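# Move carton-filled bin from low rack to top shelf

## Task

Carry the bin holding three small cartons from the low rack onto the shelving unit's top shelf so that its entire bottom sits on that shelf, with all three cartons upright inside it. Then release it and back the robot away. The robot must not topple or be left leaning, and the result only counts if it holds up with no support from the robot.

## Robot and tools

ROBOT. A LinearBot: a wheeled base that can drive in any direction (wheel motors 7 N m), a column about 1.75 m high, and a carriage that slides up and down it (lift_m, 0 to 1 m of travel, about 0.3 m/s). The carriage holds two identical six-joint arms, left and right, each with a two-finger gripper. Each arm base sits about 0.57 m + lift_m above the floor, 0.27 m ahead of the base centre and 0.33 m to its side. Carriage parts hang roughly 0.15 m beneath the arm bases. A hand can reach 0.78 m from its shoulder but only about 0.38 m lower than its arm base. A hand is about 0.16 m long and 0.1 m wide (0.14 m with fingers open). Parked arm: joints 1-6 = 0, 0.05, 0.05, 1.45, 0, 0; with both parked the robot is about 0.95 m wide and 0.7 m long. Cameras: carriage_camera faces forward, tilted about 20 degrees down; left_wrist_camera and right_wrist_camera look out beyond the fingertips. The carriage camera and parked fingertips rise up to about 0.45 m above the arm bases. Loose objects may occasionally get a short push from outside.

FRAMES. Base frame: origin on the floor below the base centre, x forward, y to the left, z up. The left_hand and right_hand readings are positions in this frame of the point halfway between that hand's pads; quat_wxyz rotates base axes into hand axes (hand z runs along the fingers, the fingers open along hand y; a hand pointing straight up with joints 1, 5, 6 at 0 reads 1, 0, 0, 0). Odometry frame is the base frame as it was at scene start; base_odometry counts wheel rotation only, so slipping shows up as motion. Heading is positive to the left, range -3.142 to 3.142.

execute_actions. Argument actions: a list with one action object or empty (empty only returns state and images). An action has base, joints, or both; its motions begin together and may finish at different times; no action runs past 15 s. base holds exactly one key, each a relative move from where the base last reported itself: translate_m (metres, forward positive, -2 to 2), strafe_m (metres, left positive, -2 to 2), rotate_rad (radians, counter-clockwise positive, -6.3 to 6.3). joints is one flat dictionary for both arms and the lift, keyed by name, each value an absolute target: lift_m 0 to 1 m; for left_ and right_ alike: joint1_rad -2.617 to 3.054 (swings the arm about vertical, 0 forward, positive left); joint2_rad 0 to 3.141 (shoulder: 0 upper arm level pointing back, 1.57 vertical, 3.141 level forward); joint3_rad 0 to 3.141 (elbow, 0 folded, 3.141 straight); joint4_rad -1.57 to 1.57 (wrist pitch, positive lifts the fingertips); joint5_rad -1.57 to 1.57 (wrist yaw, positive swings fingertips to the right, the reverse of joint1); joint6_rad -2.094 to 2.094 (roll about the finger direction, positive clockwise viewed from the forearm); gripper_m 0 to 0.093 m (pad gap). Done tolerances: lift 0.004, joints 1-3 about 0.02/0.055/0.055, joint4 0.04, joints 5-6 0.02, gripper 0.004. Arm speeds up to 1.8 rad/s (joints 1-3) and 2.7 rad/s (4-6). Anything left out of an action may still be driving toward its earlier target. An unknown key or a value out of range rejects the whole call with no motion. Argument cameras: list of carriage_camera, left_wrist_camera, right_wrist_camera or all; omitted, null or all gives every camera, [] gives none; the pictures line lists images in order.

Other tools. wait(seconds 0 to 10) lets time pass with no new command and returns state and images. zoom_image(camera, region [x0, y0, x1, y1] in pixels from the top-left, at most 504 by 504) enlarges part of that camera's most recent full image. read_manual(section "licences") returns only licence text. finished_scene(scene) closes the scene permanently once the robot has held its last command and reports success; the goal must already be met and stable. A reply containing no tool call ends everything. Time passes while you think, and the robot holds its last command meanwhile.

RESULT LINES. base_status and joint_status: done (for the base, wheels turned the full amount, slip included; a tiny move may stop short yet say done); off_target (stopped away from the target, may keep pushing); contact_stop or time_out (target dropped, holds where it stopped); not_followed, under a "joint command not followed" line with a cause, means a self-collision check withheld that arm's targets (a gripper command still runs), and they may be retried each action until changed; limit_stop_at_motor_heat after a heat stop, so resend. If a call reports a stop, later motion calls in that reply are skipped. on_its_own lists uncommanded behaviour; "held at" is a held target, not a position. motor_effort is percent of maximum, positive toward higher joint values, peak in brackets; readings carry fixed bias, scale error and noise. Rising lift effort means load; lift effort falling while lowering means a hand or load is resting on something. drive_wheels at rest above its free-move level means the base is pressing on something. Joint torques come in joint order with offsets and noise. Motor temperatures are listed per arm; MOTOR HOT from 75 °C, a 10 s arm stop at 90 °C, and at 100 °C the arm and gripper go limp and drop. ARM HIT means an arm struck the robot hard.

CAUTIONS. The robot can tip over and cannot recover; risk grows with a high carriage, extended arms, a load, pulling, or a sudden stop, and about 1.5 kg per hand with both arms forward can topple it. Only images show a lean. Arms have no contact stop: blocked arms keep pushing and snap to target once freed. The base stops on contact but late, may roll on about 0.3 m after an arm touches, and can spill carried items. After a blocked drive, back off about 0.2 m the way you came (or turn back), repeat if still pressed, then retry. The column can strike a table edge the base fits under; reversing into one can topple the robot. Hand readings drift, more at long reach; a level hand sags 10 to 17 cm under 1 kg and a straight arm may not lift 1 kg. Grip force is about 45 to 60 N per pad; a holding gripper usually reads off_target. Never let the arms collide or press together hard. If an arm is withheld, move it alone clear first, then the other. Extended arms heat quickly even empty. Avoid drops, slams and hard pushes.

Each tool is called by a JSON object that holds its "fn" and its "kwargs", one argument or row to a line.

## Session

{"fn": "execute_actions", "kwargs": {
  "actions": []
}}

Scene clock: 0.00 s.
Joint torques (N m, as the arm reports them, + toward a larger angle): no reading
Motor temperatures (°C, as the motors report them): left_arm=[21 21 23 20 24 20] | right_arm=[22 23 23 23 20 20]
base_odometry: x=+0.000 y=+0.000 heading=+0.000 (m, m, rad; odometry frame)
base_status: not commanded
joint_positions: lift_m=+0.301 left_joint1_rad=+0.006 left_joint2_rad=+0.053 left_joint3_rad=+0.044 left_joint4_rad=+1.454 left_joint5_rad=-0.062 left_joint6_rad=+0.027 left_gripper_m=+0.095 right_joint1_rad=-0.025 right_joint2_rad=+0.049 right_joint3_rad=+0.054 right_joint4_rad=+1.434 right_joint5_rad=+0.002 right_joint6_rad=-0.010 right_gripper_m=+0.094
joint_status: not commanded
motor_effort: lift_m=+25 drive_wheels=+3 (%)
left_hand: x=+0.3128 y=+0.3289 z=+1.3157 quat_wxyz=(+0.997, -0.030, +0.063, +0.018) (m; base frame)
right_hand: x=+0.3135 y=-0.3192 z=+1.3183 quat_wxyz=(+0.998, +0.001, +0.066, -0.018) (m; base frame)
pictures: carriage_camera, left_wrist_camera, right_wrist_camera
Images, in order (width x height): carriage_camera 672x504, left_wrist_camera 672x504, right_wrist_camera 672x504.

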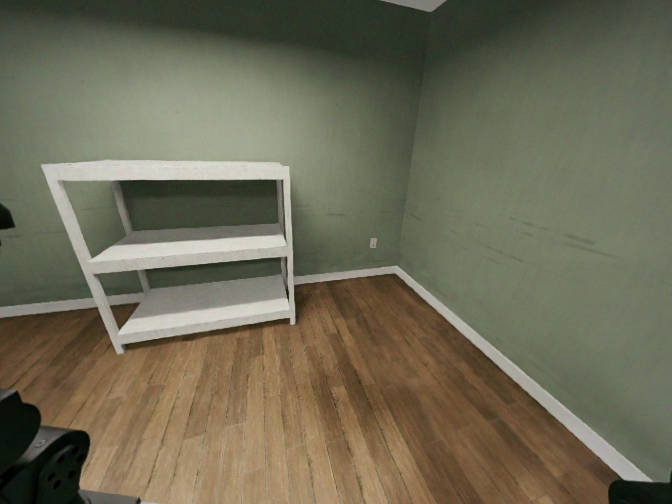

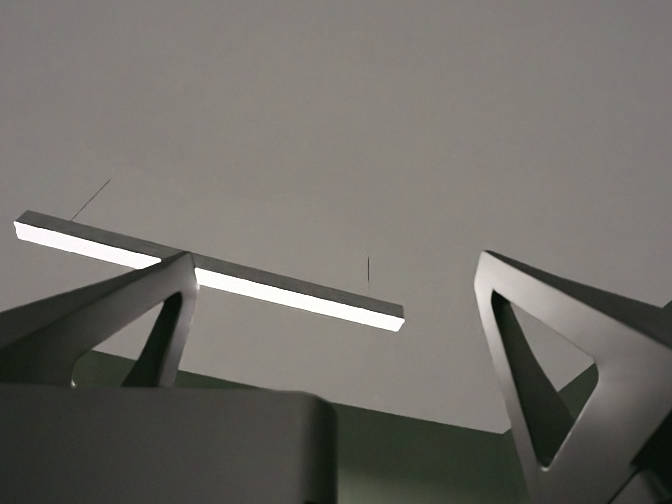

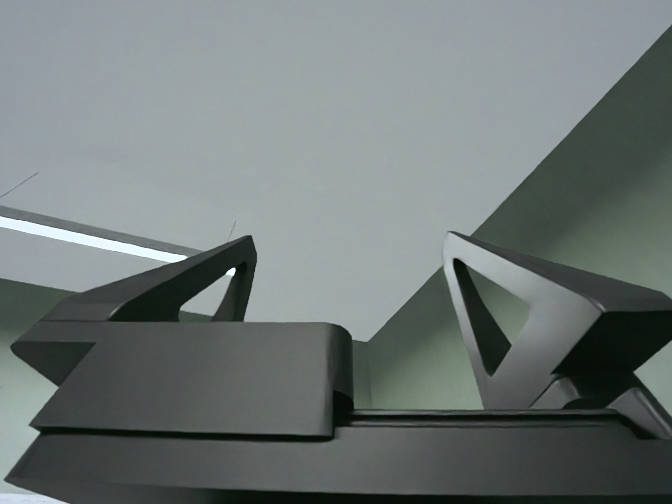

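{"fn": "execute_actions", "kwargs": {
  "actions": [
    {"base": {"rotate_rad": 1.2}}
  ],
  "cameras": ["carriage_camera"]
}}

Scene clock: 7.90 s.
Joint torques (N m, as the arm reports them, + toward a larger angle): left_arm=[ 0.31  4.94  5.56 -0.29 -0.14  0.01] | right_arm=[ 0.11  4.21  5.81 -0.24 -0.09  0.02]
Motor temperatures (°C, as the motors report them): left_arm=[21 21 24 20 24 20] | right_arm=[22 24 24 23 20 20]
base_odometry: x=+0.000 y=+0.000 heading=+1.199 (m, m, rad; odometry frame)
base_status: done
joint_positions: lift_m=+0.301 left_joint1_rad=+0.006 left_joint2_rad=+0.053 left_joint3_rad=+0.044 left_joint4_rad=+1.454 left_joint5_rad=-0.062 left_joint6_rad=+0.027 left_gripper_m=+0.095 right_joint1_rad=-0.025 right_joint2_rad=+0.049 right_joint3_rad=+0.054 right_joint4_rad=+1.432 right_joint5_rad=+0.002 right_joint6_rad=-0.010 right_gripper_m=+0.094
joint_status: not commanded
motor_effort: lift_m=+25(25) drive_wheels=+12(20) (%)
left_hand: x=+0.3128 y=+0.3289 z=+1.3157 quat_wxyz=(+0.997, -0.030, +0.063, +0.018) (m; base frame)
right_hand: x=+0.3139 y=-0.3192 z=+1.3182 quat_wxyz=(+0.998, +0.001, +0.067, -0.018) (m; base frame)
pictures: carriage_camera
Images, in order (width x height): carriage_camera 672x504.

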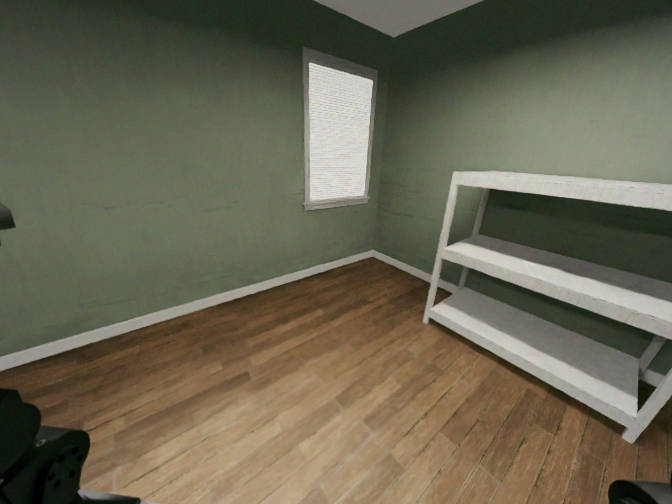

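{"fn": "execute_actions", "kwargs": {
  "actions": [
    {"base": {"rotate_rad": 1.5}}
  ],
  "cameras": ["carriage_camera"]
}}

Scene clock: 12.80 s.
Joint torques (N m, as the arm reports them, + toward a larger angle): left_arm=[ 0.26  5.    5.5  -0.32 -0.13  0.01] | right_arm=[ 0.11  4.29  5.91 -0.22 -0.1   0.02]
Motor temperatures (°C, as the motors report them): left_arm=[21 21 24 20 24 20] | right_arm=[22 24 24 23 20 20]
base_odometry: x=+0.000 y=+0.000 heading=+2.699 (m, m, rad; odometry frame)
base_status: done
joint_positions: lift_m=+0.301 left_joint1_rad=+0.006 left_joint2_rad=+0.053 left_joint3_rad=+0.044 left_joint4_rad=+1.454 left_joint5_rad=-0.062 left_joint6_rad=+0.027 left_gripper_m=+0.095 right_joint1_rad=-0.025 right_joint2_rad=+0.049 right_joint3_rad=+0.054 right_joint4_rad=+1.432 right_joint5_rad=+0.002 right_joint6_rad=-0.010 right_gripper_m=+0.094
joint_status: not commanded
motor_effort: lift_m=+25(25) drive_wheels=+11(21) (%)
left_hand: x=+0.3128 y=+0.3289 z=+1.3157 quat_wxyz=(+0.997, -0.030, +0.063, +0.018) (m; base frame)
right_hand: x=+0.3140 y=-0.3192 z=+1.3182 quat_wxyz=(+0.998, +0.001, +0.067, -0.018) (m; base frame)
pictures: carriage_camera
Images, in order (width x height): carriage_camera 672x504.

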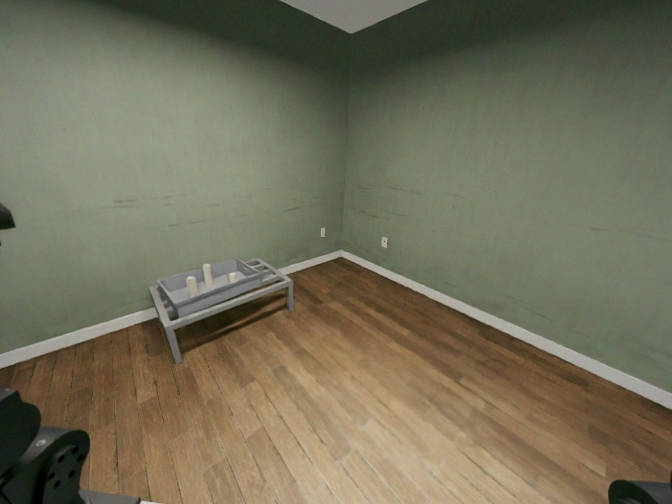

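{"fn": "zoom_image", "kwargs": {
  "camera": "carriage_camera",
  "region": [130, 230, 330, 380]
}}

Region (130, 230, 330, 380) of carriage_camera's 672x504 image, scaled by 2.520, with more detail than that image has; it fills the top 378 rows of this view, and the rest is white.

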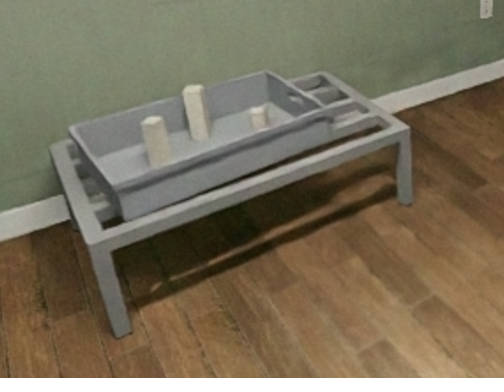

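{"fn": "execute_actions", "kwargs": {
  "actions": [
    {"base": {"rotate_rad": 0.75}}
  ],
  "cameras": []
}}

{"fn": "execute_actions", "kwargs": {
  "actions": [
    {"base": {"strafe_m": -0.6}}
  ],
  "cameras": []
}}

{"fn": "execute_actions", "kwargs": {
  "actions": [
    {"base": {"translate_m": 0.8}, "joints": {"lift_m": 0.1}}
  ],
  "cameras": ["carriage_camera"]
}}

Scene clock: 53.70 s.
Joint torques (N m, as the arm reports them, + toward a larger angle): left_arm=[ 0.29  4.86  5.51 -0.29 -0.14  0.01] | right_arm=[ 0.08  4.34  5.8  -0.22 -0.1   0.02]
Motor temperatures (°C, as the motors report them): left_arm=[21 22 27 20 24 20] | right_arm=[22 25 27 23 20 20]
base_odometry: x=+0.000 y=+0.000 heading=-2.835 (m, m, rad; odometry frame)
base_status: done
joint_positions: lift_m=+0.301 left_joint1_rad=+0.006 left_joint2_rad=+0.053 left_joint3_rad=+0.044 left_joint4_rad=+1.454 left_joint5_rad=-0.062 left_joint6_rad=+0.027 left_gripper_m=+0.095 right_joint1_rad=-0.025 right_joint2_rad=+0.049 right_joint3_rad=+0.054 right_joint4_rad=+1.432 right_joint5_rad=+0.002 right_joint6_rad=-0.010 right_gripper_m=+0.094
joint_status: not commanded
motor_effort: lift_m=+25(25) drive_wheels=+12(22) (%)
left_hand: x=+0.3128 y=+0.3289 z=+1.3157 quat_wxyz=(+0.997, -0.030, +0.063, +0.018) (m; base frame)
right_hand: x=+0.3139 y=-0.3192 z=+1.3182 quat_wxyz=(+0.998, +0.001, +0.067, -0.018) (m; base frame)
pictures: none
No camera images: the call's "cameras" was empty. Leave "cameras" out to get every camera's image.

Scene clock: 57.07 s.
Joint torques (N m, as the arm reports them, + toward a larger angle): left_arm=[ 0.28  4.94  5.49 -0.32 -0.12  0.02] | right_arm=[ 0.17  4.38  5.86 -0.25 -0.12  0.02]
Motor temperatures (°C, as the motors report them): left_arm=[21 22 27 20 24 20] | right_arm=[22 25 27 23 20 20]
base_odometry: x=-0.182 y=+0.572 heading=-2.834 (m, m, rad; odometry frame)
base_status: done
joint_positions: lift_m=+0.301 left_joint1_rad=+0.006 left_joint2_rad=+0.053 left_joint3_rad=+0.044 left_joint4_rad=+1.454 left_joint5_rad=-0.062 left_joint6_rad=+0.027 left_gripper_m=+0.095 right_joint1_rad=-0.025 right_joint2_rad=+0.049 right_joint3_rad=+0.054 right_joint4_rad=+1.433 right_joint5_rad=+0.002 right_joint6_rad=-0.010 right_gripper_m=+0.094
joint_status: not commanded
motor_effort: lift_m=+25(25) drive_wheels=-9(22) (%)
left_hand: x=+0.3128 y=+0.3289 z=+1.3157 quat_wxyz=(+0.997, -0.030, +0.063, +0.018) (m; base frame)
right_hand: x=+0.3138 y=-0.3192 z=+1.3182 quat_wxyz=(+0.998, +0.001, +0.067, -0.018) (m; base frame)
pictures: none
No camera images: the call's "cameras" was empty. Leave "cameras" out to get every camera's image.

Scene clock: 60.93 s.
Joint torques (N m, as the arm reports them, + toward a larger angle): left_arm=[ 0.31  4.85  5.5  -0.33 -0.11  0.01] | right_arm=[ 0.12  4.48  5.83 -0.28 -0.09  0.03]
Motor temperatures (°C, as the motors report them): left_arm=[21 22 27 20 24 20] | right_arm=[22 25 27 23 20 20]
base_odometry: x=-0.945 y=+0.330 heading=-2.835 (m, m, rad; odometry frame)
base_status: done
joint_positions: lift_m=+0.100 left_joint1_rad=+0.006 left_joint2_rad=+0.053 left_joint3_rad=+0.044 left_joint4_rad=+1.455 left_joint5_rad=-0.062 left_joint6_rad=+0.027 left_gripper_m=+0.095 right_joint1_rad=-0.025 right_joint2_rad=+0.049 right_joint3_rad=+0.054 right_joint4_rad=+1.434 right_joint5_rad=+0.002 right_joint6_rad=-0.010 right_gripper_m=+0.094
joint_status: all done
motor_effort: lift_m=+23(23) drive_wheels=-7(19) (%)
left_hand: x=+0.3124 y=+0.3289 z=+1.1153 quat_wxyz=(+0.997, -0.031, +0.062, +0.018) (m; base frame)
right_hand: x=+0.3135 y=-0.3192 z=+1.1178 quat_wxyz=(+0.998, +0.001, +0.066, -0.018) (m; base frame)
pictures: carriage_camera
Images, in order (width x height): carriage_camera 672x504.

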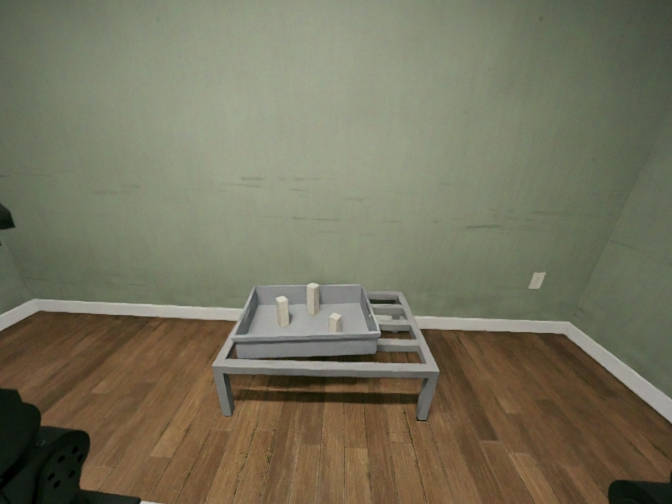

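{"fn": "zoom_image", "kwargs": {
  "camera": "carriage_camera",
  "region": [200, 270, 460, 430]
}}

Region (200, 270, 460, 430) of carriage_camera's 672x504 image, scaled by 1.938, with more detail than that image has; it fills the top 310 rows of this view, and the rest is white.

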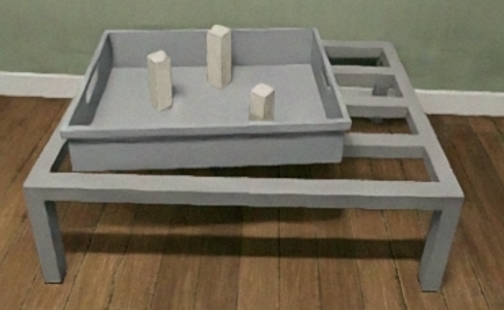

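{"fn": "execute_actions", "kwargs": {
  "actions": [
    {"base": {"rotate_rad": 0.05}}
  ],
  "cameras": []
}}

{"fn": "execute_actions", "kwargs": {
  "actions": [
    {"base": {"strafe_m": 0.065}}
  ],
  "cameras": []
}}

{"fn": "execute_actions", "kwargs": {
  "actions": [
    {"base": {"translate_m": 0.3}, "joints": {"lift_m": 0.15, "left_joint2_rad": 2.089, "left_joint3_rad": 1.527, "left_joint4_rad": -1.009, "right_joint2_rad": 2.089, "right_joint3_rad": 1.527, "right_joint4_rad": -1.009}}
  ]
}}

Scene clock: 102.53 s.
Joint torques (N m, as the arm reports them, + toward a larger angle): left_arm=[ 0.24  4.87  5.49 -0.36 -0.14  0.01] | right_arm=[ 0.    4.34  5.85 -0.27 -0.1   0.03]
Motor temperatures (°C, as the motors report them): left_arm=[21 22 28 21 24 20] | right_arm=[22 25 28 23 20 20]
base_odometry: x=-0.945 y=+0.331 heading=-2.786 (m, m, rad; odometry frame)
base_status: done
joint_positions: lift_m=+0.100 left_joint1_rad=+0.006 left_joint2_rad=+0.053 left_joint3_rad=+0.044 left_joint4_rad=+1.454 left_joint5_rad=-0.062 left_joint6_rad=+0.027 left_gripper_m=+0.095 right_joint1_rad=-0.025 right_joint2_rad=+0.049 right_joint3_rad=+0.054 right_joint4_rad=+1.435 right_joint5_rad=+0.002 right_joint6_rad=-0.010 right_gripper_m=+0.094
joint_status: not commanded
motor_effort: lift_m=+23(23) drive_wheels=-8(12) (%)
left_hand: x=+0.3128 y=+0.3289 z=+1.1153 quat_wxyz=(+0.997, -0.030, +0.063, +0.018) (m; base frame)
right_hand: x=+0.3133 y=-0.3192 z=+1.1179 quat_wxyz=(+0.998, +0.001, +0.065, -0.018) (m; base frame)
pictures: none
No camera images: the call's "cameras" was empty. Leave "cameras" out to get every camera's image.

Scene clock: 103.83 s.
Joint torques (N m, as the arm reports them, + toward a larger angle): left_arm=[ 0.24  4.93  5.6  -0.29 -0.13  0.01] | right_arm=[ 0.1   4.28  5.85 -0.24 -0.09  0.03]
Motor temperatures (°C, as the motors report them): left_arm=[21 22 28 21 24 20] | right_arm=[22 25 28 23 20 20]
base_odometry: x=-0.923 y=+0.270 heading=-2.786 (m, m, rad; odometry frame)
base_status: done
joint_positions: lift_m=+0.100 left_joint1_rad=+0.006 left_joint2_rad=+0.053 left_joint3_rad=+0.044 left_joint4_rad=+1.453 left_joint5_rad=-0.062 left_joint6_rad=+0.027 left_gripper_m=+0.095 right_joint1_rad=-0.025 right_joint2_rad=+0.049 right_joint3_rad=+0.054 right_joint4_rad=+1.434 right_joint5_rad=+0.002 right_joint6_rad=-0.010 right_gripper_m=+0.094
joint_status: not commanded
motor_effort: lift_m=+23(23) drive_wheels=-4(16) (%)
left_hand: x=+0.3129 y=+0.3289 z=+1.1153 quat_wxyz=(+0.997, -0.030, +0.064, +0.018) (m; base frame)
right_hand: x=+0.3134 y=-0.3192 z=+1.1178 quat_wxyz=(+0.998, +0.001, +0.066, -0.018) (m; base frame)
pictures: none
No camera images: the call's "cameras" was empty. Leave "cameras" out to get every camera's image.

Scene clock: 106.30 s.
Joint torques (N m, as the arm reports them, + toward a larger angle): left_arm=[  0.29 -11.82   7.97   0.22  -0.19   0.  ] | right_arm=[ -0.04 -10.43   6.99   0.16  -0.08   0.02]
Motor temperatures (°C, as the motors report them): left_arm=[21 23 29 21 24 20] | right_arm=[22 26 29 23 20 20]
base_odometry: x=-1.204 y=+0.164 heading=-2.785 (m, m, rad; odometry frame)
base_status: done
joint_positions: lift_m=+0.150 left_joint1_rad=+0.006 left_joint2_rad=+2.097 left_joint3_rad=+1.492 left_joint4_rad=-1.001 left_joint5_rad=-0.062 left_joint6_rad=+0.027 left_gripper_m=+0.095 right_joint1_rad=-0.025 right_joint2_rad=+2.088 right_joint3_rad=+1.511 right_joint4_rad=-1.004 right_joint5_rad=+0.002 right_joint6_rad=-0.010 right_gripper_m=+0.094
joint_status: all done
motor_effort: lift_m=+27(35) drive_wheels=-10(15) (%)
left_hand: x=+0.6597 y=+0.3311 z=+0.7426 quat_wxyz=(-0.018, +0.011, +0.999, +0.031) (m; base frame)
right_hand: x=+0.6661 y=-0.3281 z=+0.7499 quat_wxyz=(-0.005, +0.008, +1.000, -0.001) (m; base frame)
pictures: carriage_camera, left_wrist_camera, right_wrist_camera
Images, in order (width x height): carriage_camera 672x504, left_wrist_camera 672x504, right_wrist_camera 672x504.

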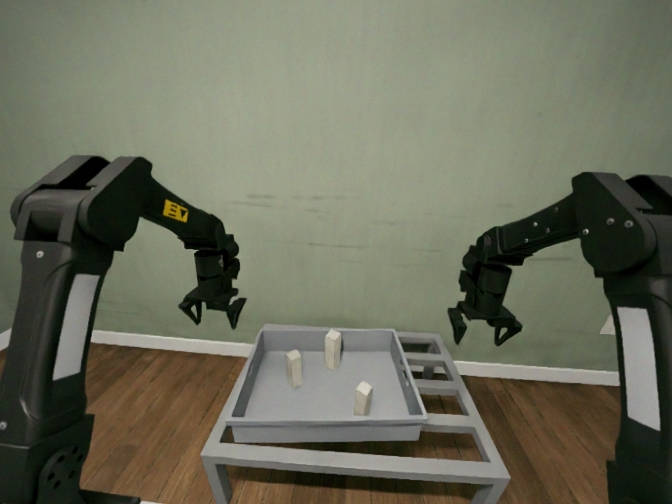

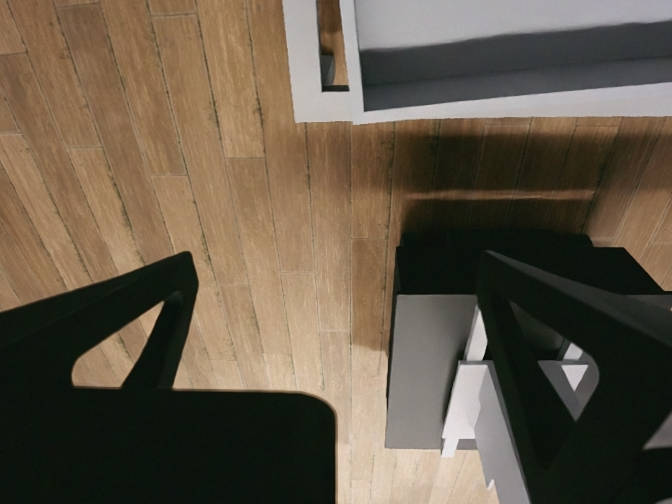

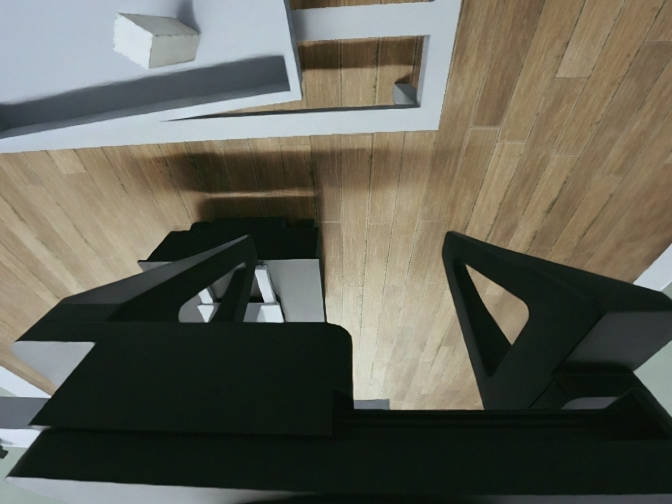

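{"fn": "execute_actions", "kwargs": {
  "actions": [
    {"base": {"translate_m": 0.25}}
  ]
}}

Scene clock: 117.83 s.
Joint torques (N m, as the arm reports them, + toward a larger angle): left_arm=[  0.28 -12.04   8.11   0.21  -0.17   0.  ] | right_arm=[  0.15 -10.26   7.15   0.19  -0.08   0.03]
Motor temperatures (°C, as the motors report them): left_arm=[21 26 30 21 24 20] | right_arm=[22 29 29 23 20 20]
base_odometry: x=-1.438 y=+0.077 heading=-2.783 (m, m, rad; odometry frame)
base_status: done
joint_positions: lift_m=+0.150 left_joint1_rad=+0.006 left_joint2_rad=+2.097 left_joint3_rad=+1.492 left_joint4_rad=-1.005 left_joint5_rad=-0.062 left_joint6_rad=+0.027 left_gripper_m=+0.095 right_joint1_rad=-0.026 right_joint2_rad=+2.088 right_joint3_rad=+1.511 right_joint4_rad=-1.006 right_joint5_rad=+0.002 right_joint6_rad=-0.010 right_gripper_m=+0.094
joint_status: not commanded
motor_effort: lift_m=+27(27) drive_wheels=-8(19) (%)
left_hand: x=+0.6589 y=+0.3310 z=+0.7427 quat_wxyz=(-0.020, +0.011, +0.999, +0.031) (m; base frame)
right_hand: x=+0.6656 y=-0.3283 z=+0.7499 quat_wxyz=(-0.006, +0.008, +1.000, -0.001) (m; base frame)
pictures: carriage_camera, left_wrist_camera, right_wrist_camera
Images, in order (width x height): carriage_camera 672x504, left_wrist_camera 672x504, right_wrist_camera 672x504.

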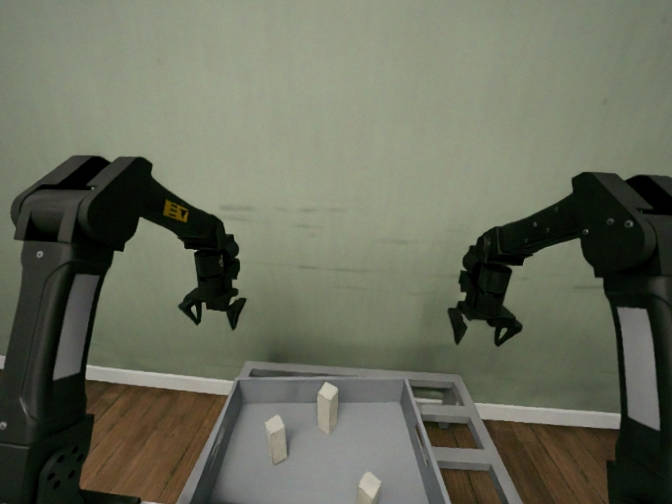

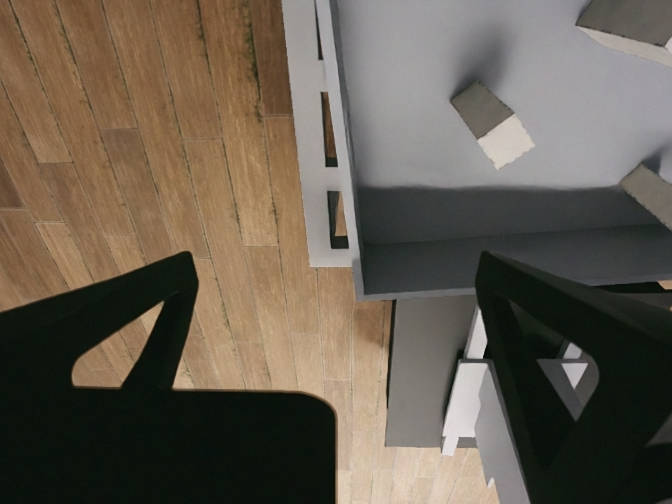

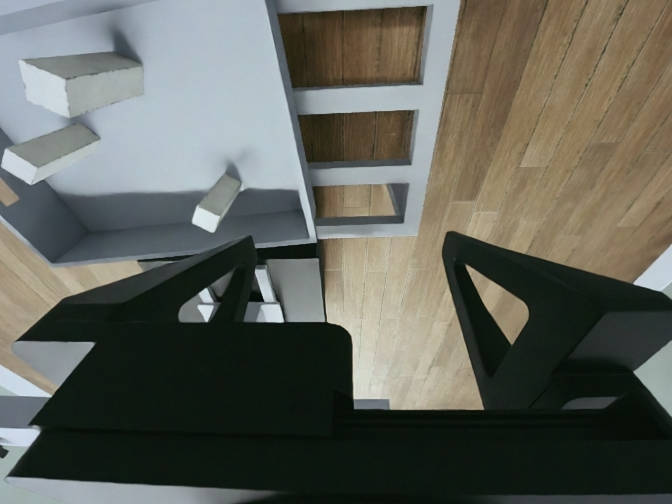

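{"fn": "execute_actions", "kwargs": {
  "actions": [
    {"base": {"rotate_rad": 0.09}, "joints": {"lift_m": 0.0}}
  ]
}}

Scene clock: 131.83 s.
Joint torques (N m, as the arm reports them, + toward a larger angle): left_arm=[  0.31 -11.96   6.98   0.29  -0.18   0.01] | right_arm=[  0.01 -10.39   6.46   0.21  -0.08   0.02]
Motor temperatures (°C, as the motors report them): left_arm=[21 29 32 21 24 20] | right_arm=[22 32 30 23 20 20]
base_odometry: x=-1.438 y=+0.077 heading=-2.694 (m, m, rad; odometry frame)
base_status: done
joint_positions: lift_m=+0.001 left_joint1_rad=+0.006 left_joint2_rad=+2.095 left_joint3_rad=+1.509 left_joint4_rad=-1.007 left_joint5_rad=-0.062 left_joint6_rad=+0.027 left_gripper_m=+0.095 right_joint1_rad=-0.025 right_joint2_rad=+2.089 right_joint3_rad=+1.518 right_joint4_rad=-1.008 right_joint5_rad=+0.002 right_joint6_rad=-0.010 right_gripper_m=+0.094
joint_status: all done
motor_effort: lift_m=+22(25) drive_wheels=-5(14) (%)
left_hand: x=+0.6640 y=+0.3309 z=+0.5981 quat_wxyz=(-0.012, +0.011, +0.999, +0.031) (m; base frame)
right_hand: x=+0.6674 y=-0.3282 z=+0.6023 quat_wxyz=(-0.004, +0.008, +1.000, -0.001) (m; base frame)
pictures: carriage_camera, left_wrist_camera, right_wrist_camera
Images, in order (width x height): carriage_camera 672x504, left_wrist_camera 672x504, right_wrist_camera 672x504.

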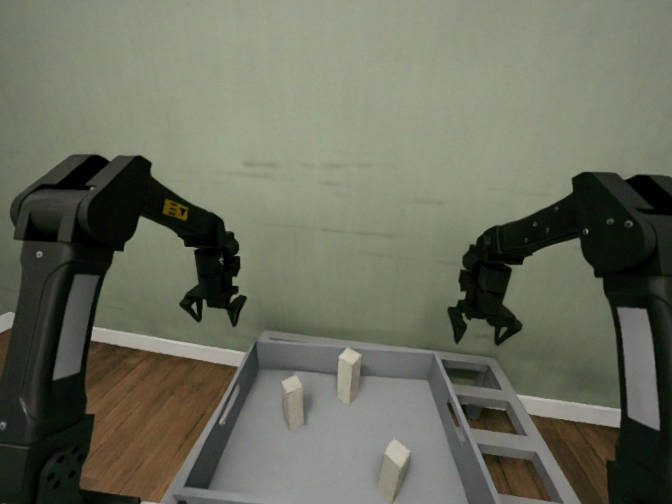

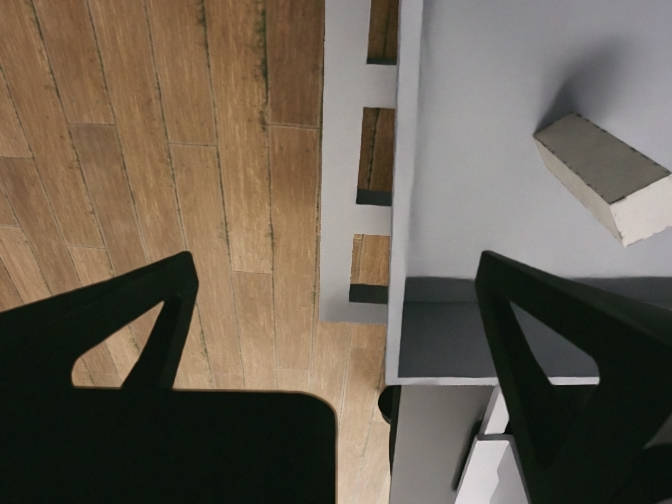

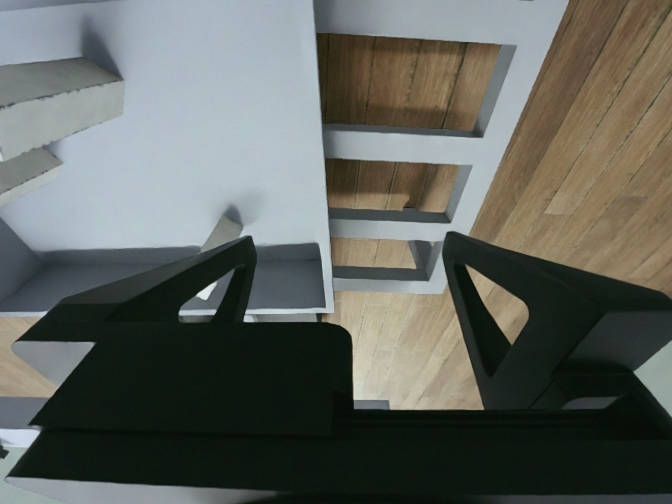

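{"fn": "execute_actions", "kwargs": {
  "actions": [
    {"joints": {"left_joint1_rad": -0.085, "left_joint2_rad": 2.344, "left_joint3_rad": 1.37, "left_joint4_rad": -0.596, "left_joint5_rad": 0.0, "left_joint6_rad": -0.085, "right_joint1_rad": 0.075, "right_joint2_rad": 2.344, "right_joint3_rad": 1.37, "right_joint4_rad": -0.596, "right_joint5_rad": 0.0, "right_joint6_rad": 0.075}}
  ]
}}

Scene clock: 146.77 s.
Joint torques (N m, as the arm reports them, + toward a larger angle): left_arm=[  0.79 -13.8    4.28   0.42  -0.13  -0.05] | right_arm=[ -0.36 -12.06   4.92   0.21  -0.09   0.07]
Motor temperatures (°C, as the motors report them): left_arm=[21 31 32 21 24 20] | right_arm=[22 34 30 23 20 20]
base_odometry: x=-1.438 y=+0.077 heading=-2.694 (m, m, rad; odometry frame)
base_status: not commanded
joint_positions: lift_m=+0.001 left_joint1_rad=-0.092 left_joint2_rad=+2.360 left_joint3_rad=+1.374 left_joint4_rad=-0.605 left_joint5_rad=-0.003 left_joint6_rad=-0.079 left_gripper_m=+0.095 right_joint1_rad=+0.081 right_joint2_rad=+2.357 right_joint3_rad=+1.367 right_joint4_rad=-0.600 right_joint5_rad=+0.001 right_joint6_rad=+0.071 right_gripper_m=+0.094
joint_status: all done
motor_effort: lift_m=+23(23) drive_wheels=-5(5) (%)
left_hand: x=+0.6661 y=+0.2827 z=+0.4694 quat_wxyz=(-0.010, +0.007, +1.000, +0.002) (m; base frame)
right_hand: x=+0.6654 y=-0.2868 z=+0.4693 quat_wxyz=(-0.010, -0.005, +1.000, -0.001) (m; base frame)
pictures: carriage_camera, left_wrist_camera, right_wrist_camera
Images, in order (width x height): carriage_camera 672x504, left_wrist_camera 672x504, right_wrist_camera 672x504.

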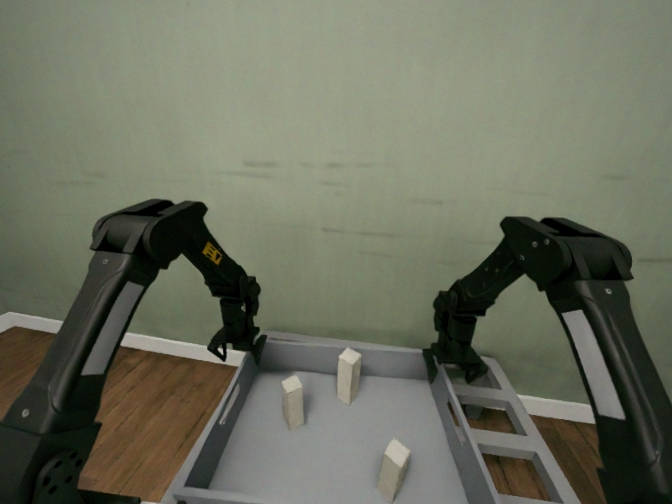

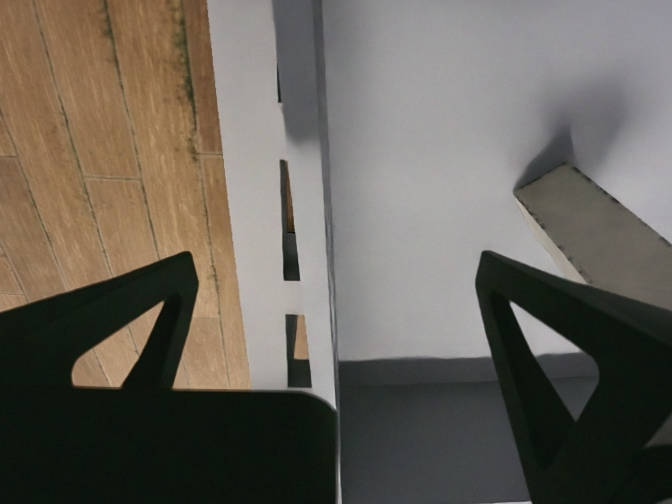

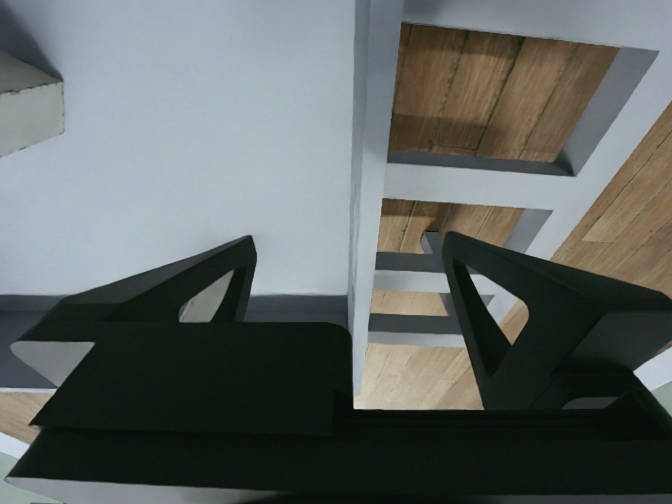

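{"fn": "execute_actions", "kwargs": {
  "actions": [
    {"joints": {"left_joint1_rad": -0.075, "left_joint2_rad": 2.222, "left_joint3_rad": 1.129, "left_joint4_rad": -0.478, "left_joint6_rad": -0.078, "right_joint1_rad": 0.075, "right_joint2_rad": 2.222, "right_joint3_rad": 1.129, "right_joint4_rad": -0.478, "right_joint6_rad": 0.078}}
  ]
}}

Scene clock: 166.70 s.
Joint torques (N m, as the arm reports them, + toward a larger angle): left_arm=[  0.68 -10.92   3.29   0.47  -0.14   0.  ] | right_arm=[-0.4  -9.38  3.96  0.29 -0.08  0.07]
Motor temperatures (°C, as the motors report them): left_arm=[21 34 30 21 24 20] | right_arm=[22 39 30 23 20 20]
base_odometry: x=-1.438 y=+0.077 heading=-2.694 (m, m, rad; odometry frame)
base_status: not commanded
joint_positions: lift_m=+0.001 left_joint1_rad=-0.082 left_joint2_rad=+2.219 left_joint3_rad=+1.141 left_joint4_rad=-0.486 left_joint5_rad=-0.003 left_joint6_rad=-0.076 left_gripper_m=+0.095 right_joint1_rad=+0.081 right_joint2_rad=+2.218 right_joint3_rad=+1.134 right_joint4_rad=-0.483 right_joint5_rad=+0.001 right_joint6_rad=+0.074 right_gripper_m=+0.094
joint_status: all done
motor_effort: lift_m=+23(23) drive_wheels=-5(8) (%)
left_hand: x=+0.6290 y=+0.2899 z=+0.4777 quat_wxyz=(+0.004, +0.003, +1.000, +0.001) (m; base frame)
right_hand: x=+0.6268 y=-0.2899 z=+0.4769 quat_wxyz=(+0.002, -0.004, +1.000, +0.000) (m; base frame)
pictures: carriage_camera, left_wrist_camera, right_wrist_camera
Images, in order (width x height): carriage_camera 672x504, left_wrist_camera 672x504, right_wrist_camera 672x504.

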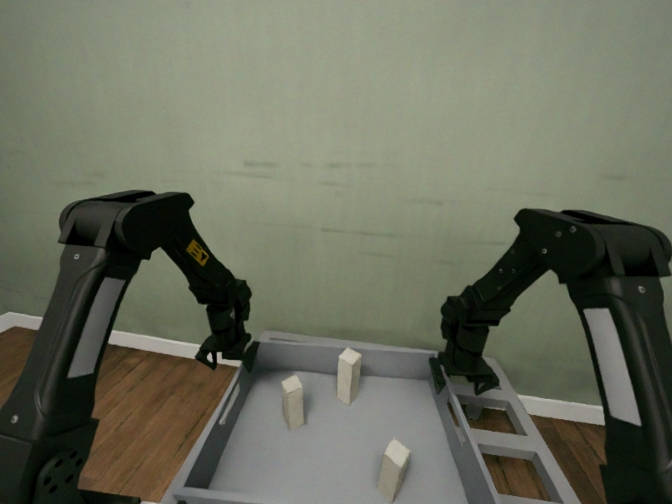

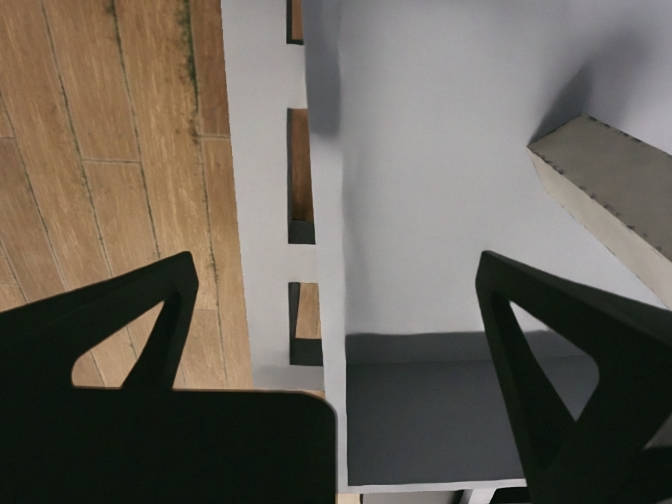

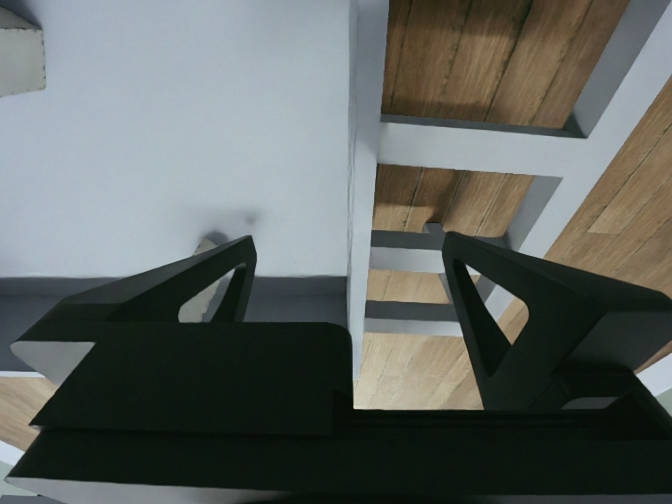

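{"fn": "execute_actions", "kwargs": {
  "actions": [
    {"joints": {"left_joint2_rad": 2.456, "left_joint3_rad": 1.121, "left_joint4_rad": -0.236, "right_joint2_rad": 2.456, "right_joint3_rad": 1.121, "right_joint4_rad": -0.236}}
  ]
}}

Scene clock: 172.27 s.
Joint torques (N m, as the arm reports them, + toward a larger angle): left_arm=[  0.64 -12.58   1.54   0.5   -0.1    0.01] | right_arm=[ -0.4  -10.53   2.25   0.29  -0.09   0.07]
Motor temperatures (°C, as the motors report them): left_arm=[21 34 30 21 24 20] | right_arm=[22 39 29 23 20 20]
base_odometry: x=-1.438 y=+0.077 heading=-2.694 (m, m, rad; odometry frame)
base_status: not commanded
joint_positions: lift_m=+0.001 left_joint1_rad=-0.082 left_joint2_rad=+2.468 left_joint3_rad=+1.141 left_joint4_rad=-0.249 left_joint5_rad=-0.003 left_joint6_rad=-0.076 left_gripper_m=+0.095 right_joint1_rad=+0.081 right_joint2_rad=+2.458 right_joint3_rad=+1.134 right_joint4_rad=-0.244 right_joint5_rad=+0.001 right_joint6_rad=+0.074 right_gripper_m=+0.094
joint_status: all done
motor_effort: lift_m=+23(23) drive_wheels=-5(7) (%)
left_hand: x=+0.6216 y=+0.2905 z=+0.3962 quat_wxyz=(-0.002, +0.003, +1.000, +0.001) (m; base frame)
right_hand: x=+0.6225 y=-0.2903 z=+0.3985 quat_wxyz=(+0.002, -0.004, +1.000, +0.000) (m; base frame)
pictures: carriage_camera, left_wrist_camera, right_wrist_camera
Images, in order (width x height): carriage_camera 672x504, left_wrist_camera 672x504, right_wrist_camera 672x504.

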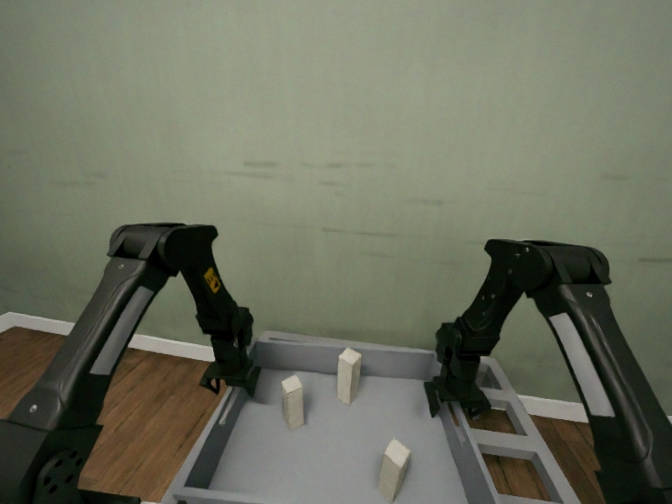

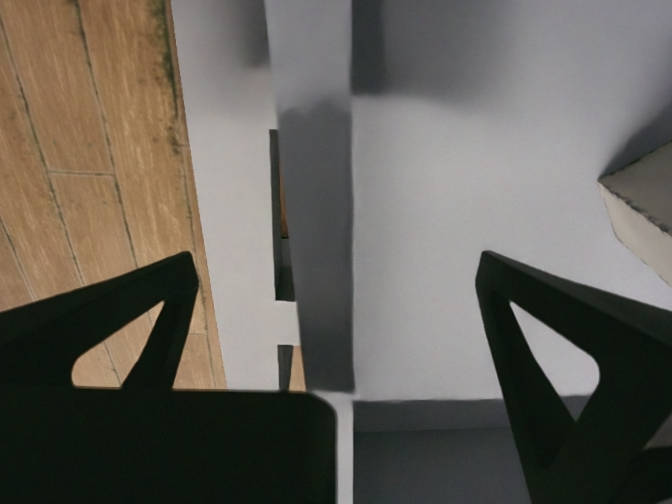

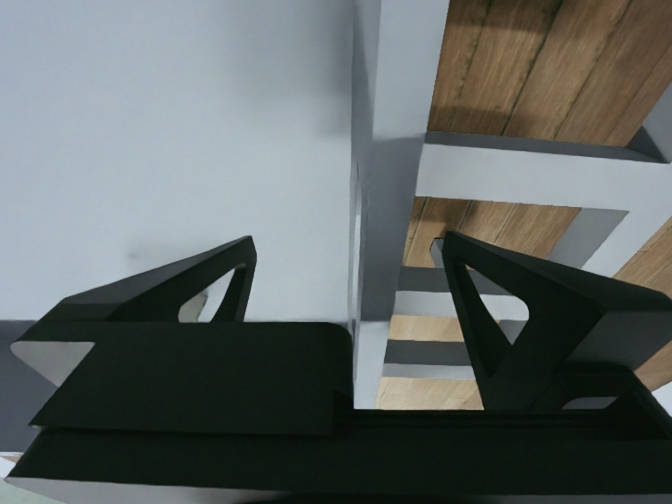

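{"fn": "zoom_image", "kwargs": {
  "camera": "carriage_camera",
  "region": [170, 300, 510, 504]
}}

Region (170, 300, 510, 504) of carriage_camera's 672x504 image, scaled by 1.482, with more detail than that image has; it fills the top 302 rows of this view, and the rest is white.

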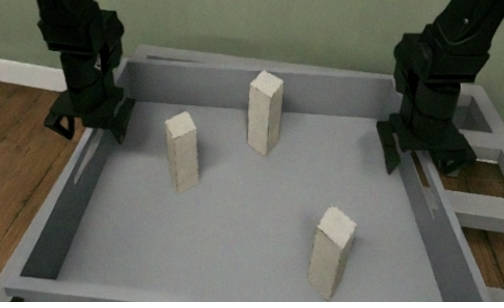

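{"fn": "execute_actions", "kwargs": {
  "actions": [
    {"joints": {"left_joint1_rad": -0.068, "left_joint2_rad": 2.463, "left_joint3_rad": 1.028, "left_joint4_rad": -0.135, "right_joint1_rad": 0.04, "right_joint2_rad": 2.463, "right_joint3_rad": 1.028, "right_joint4_rad": -0.135, "right_joint6_rad": 0.045}}
  ]
}}

Scene clock: 188.17 s.
Joint torques (N m, as the arm reports them, + toward a larger angle): left_arm=[  0.73 -11.27   1.48   0.54  -0.13   0.  ] | right_arm=[ 0.27 -9.31  2.11  0.26 -0.08  0.  ]
Motor temperatures (°C, as the motors report them): left_arm=[21 35 28 21 24 20] | right_arm=[22 40 28 23 20 20]
base_odometry: x=-1.438 y=+0.077 heading=-2.694 (m, m, rad; odometry frame)
base_status: not commanded
joint_positions: lift_m=+0.001 left_joint1_rad=-0.076 left_joint2_rad=+2.468 left_joint3_rad=+1.044 left_joint4_rad=-0.147 left_joint5_rad=-0.003 left_joint6_rad=-0.076 left_gripper_m=+0.095 right_joint1_rad=+0.039 right_joint2_rad=+2.458 right_joint3_rad=+1.036 right_joint4_rad=-0.142 right_joint5_rad=+0.001 right_joint6_rad=+0.047 right_gripper_m=+0.094
joint_status: all done
motor_effort: lift_m=+23(23) drive_wheels=-5(5) (%)
left_hand: x=+0.6006 y=+0.2941 z=+0.3858 quat_wxyz=(+0.000, +0.000, +1.000, +0.001) (m; base frame)
right_hand: x=+0.6017 y=-0.3058 z=+0.3880 quat_wxyz=(+0.003, +0.004, +1.000, +0.000) (m; base frame)
pictures: carriage_camera, left_wrist_camera, right_wrist_camera
Images, in order (width x height): carriage_camera 672x504, left_wrist_camera 672x504, right_wrist_camera 672x504.

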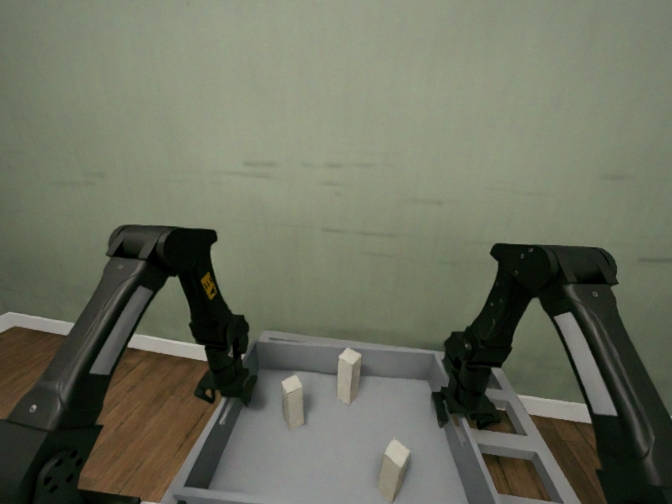

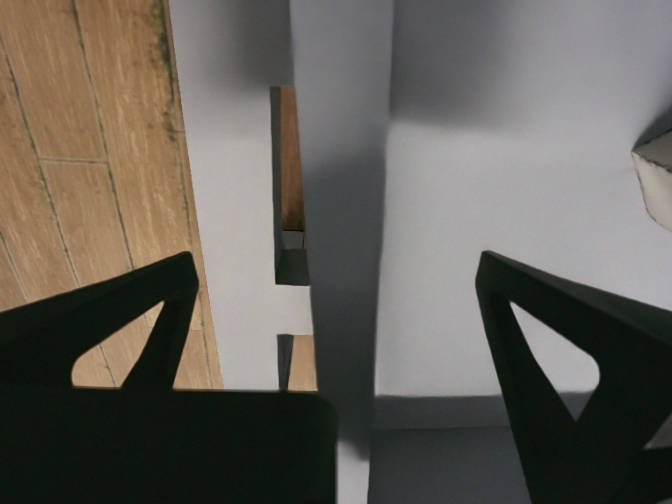

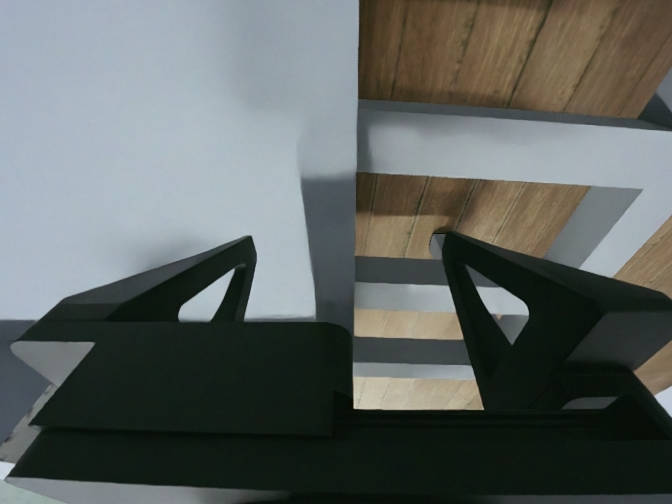

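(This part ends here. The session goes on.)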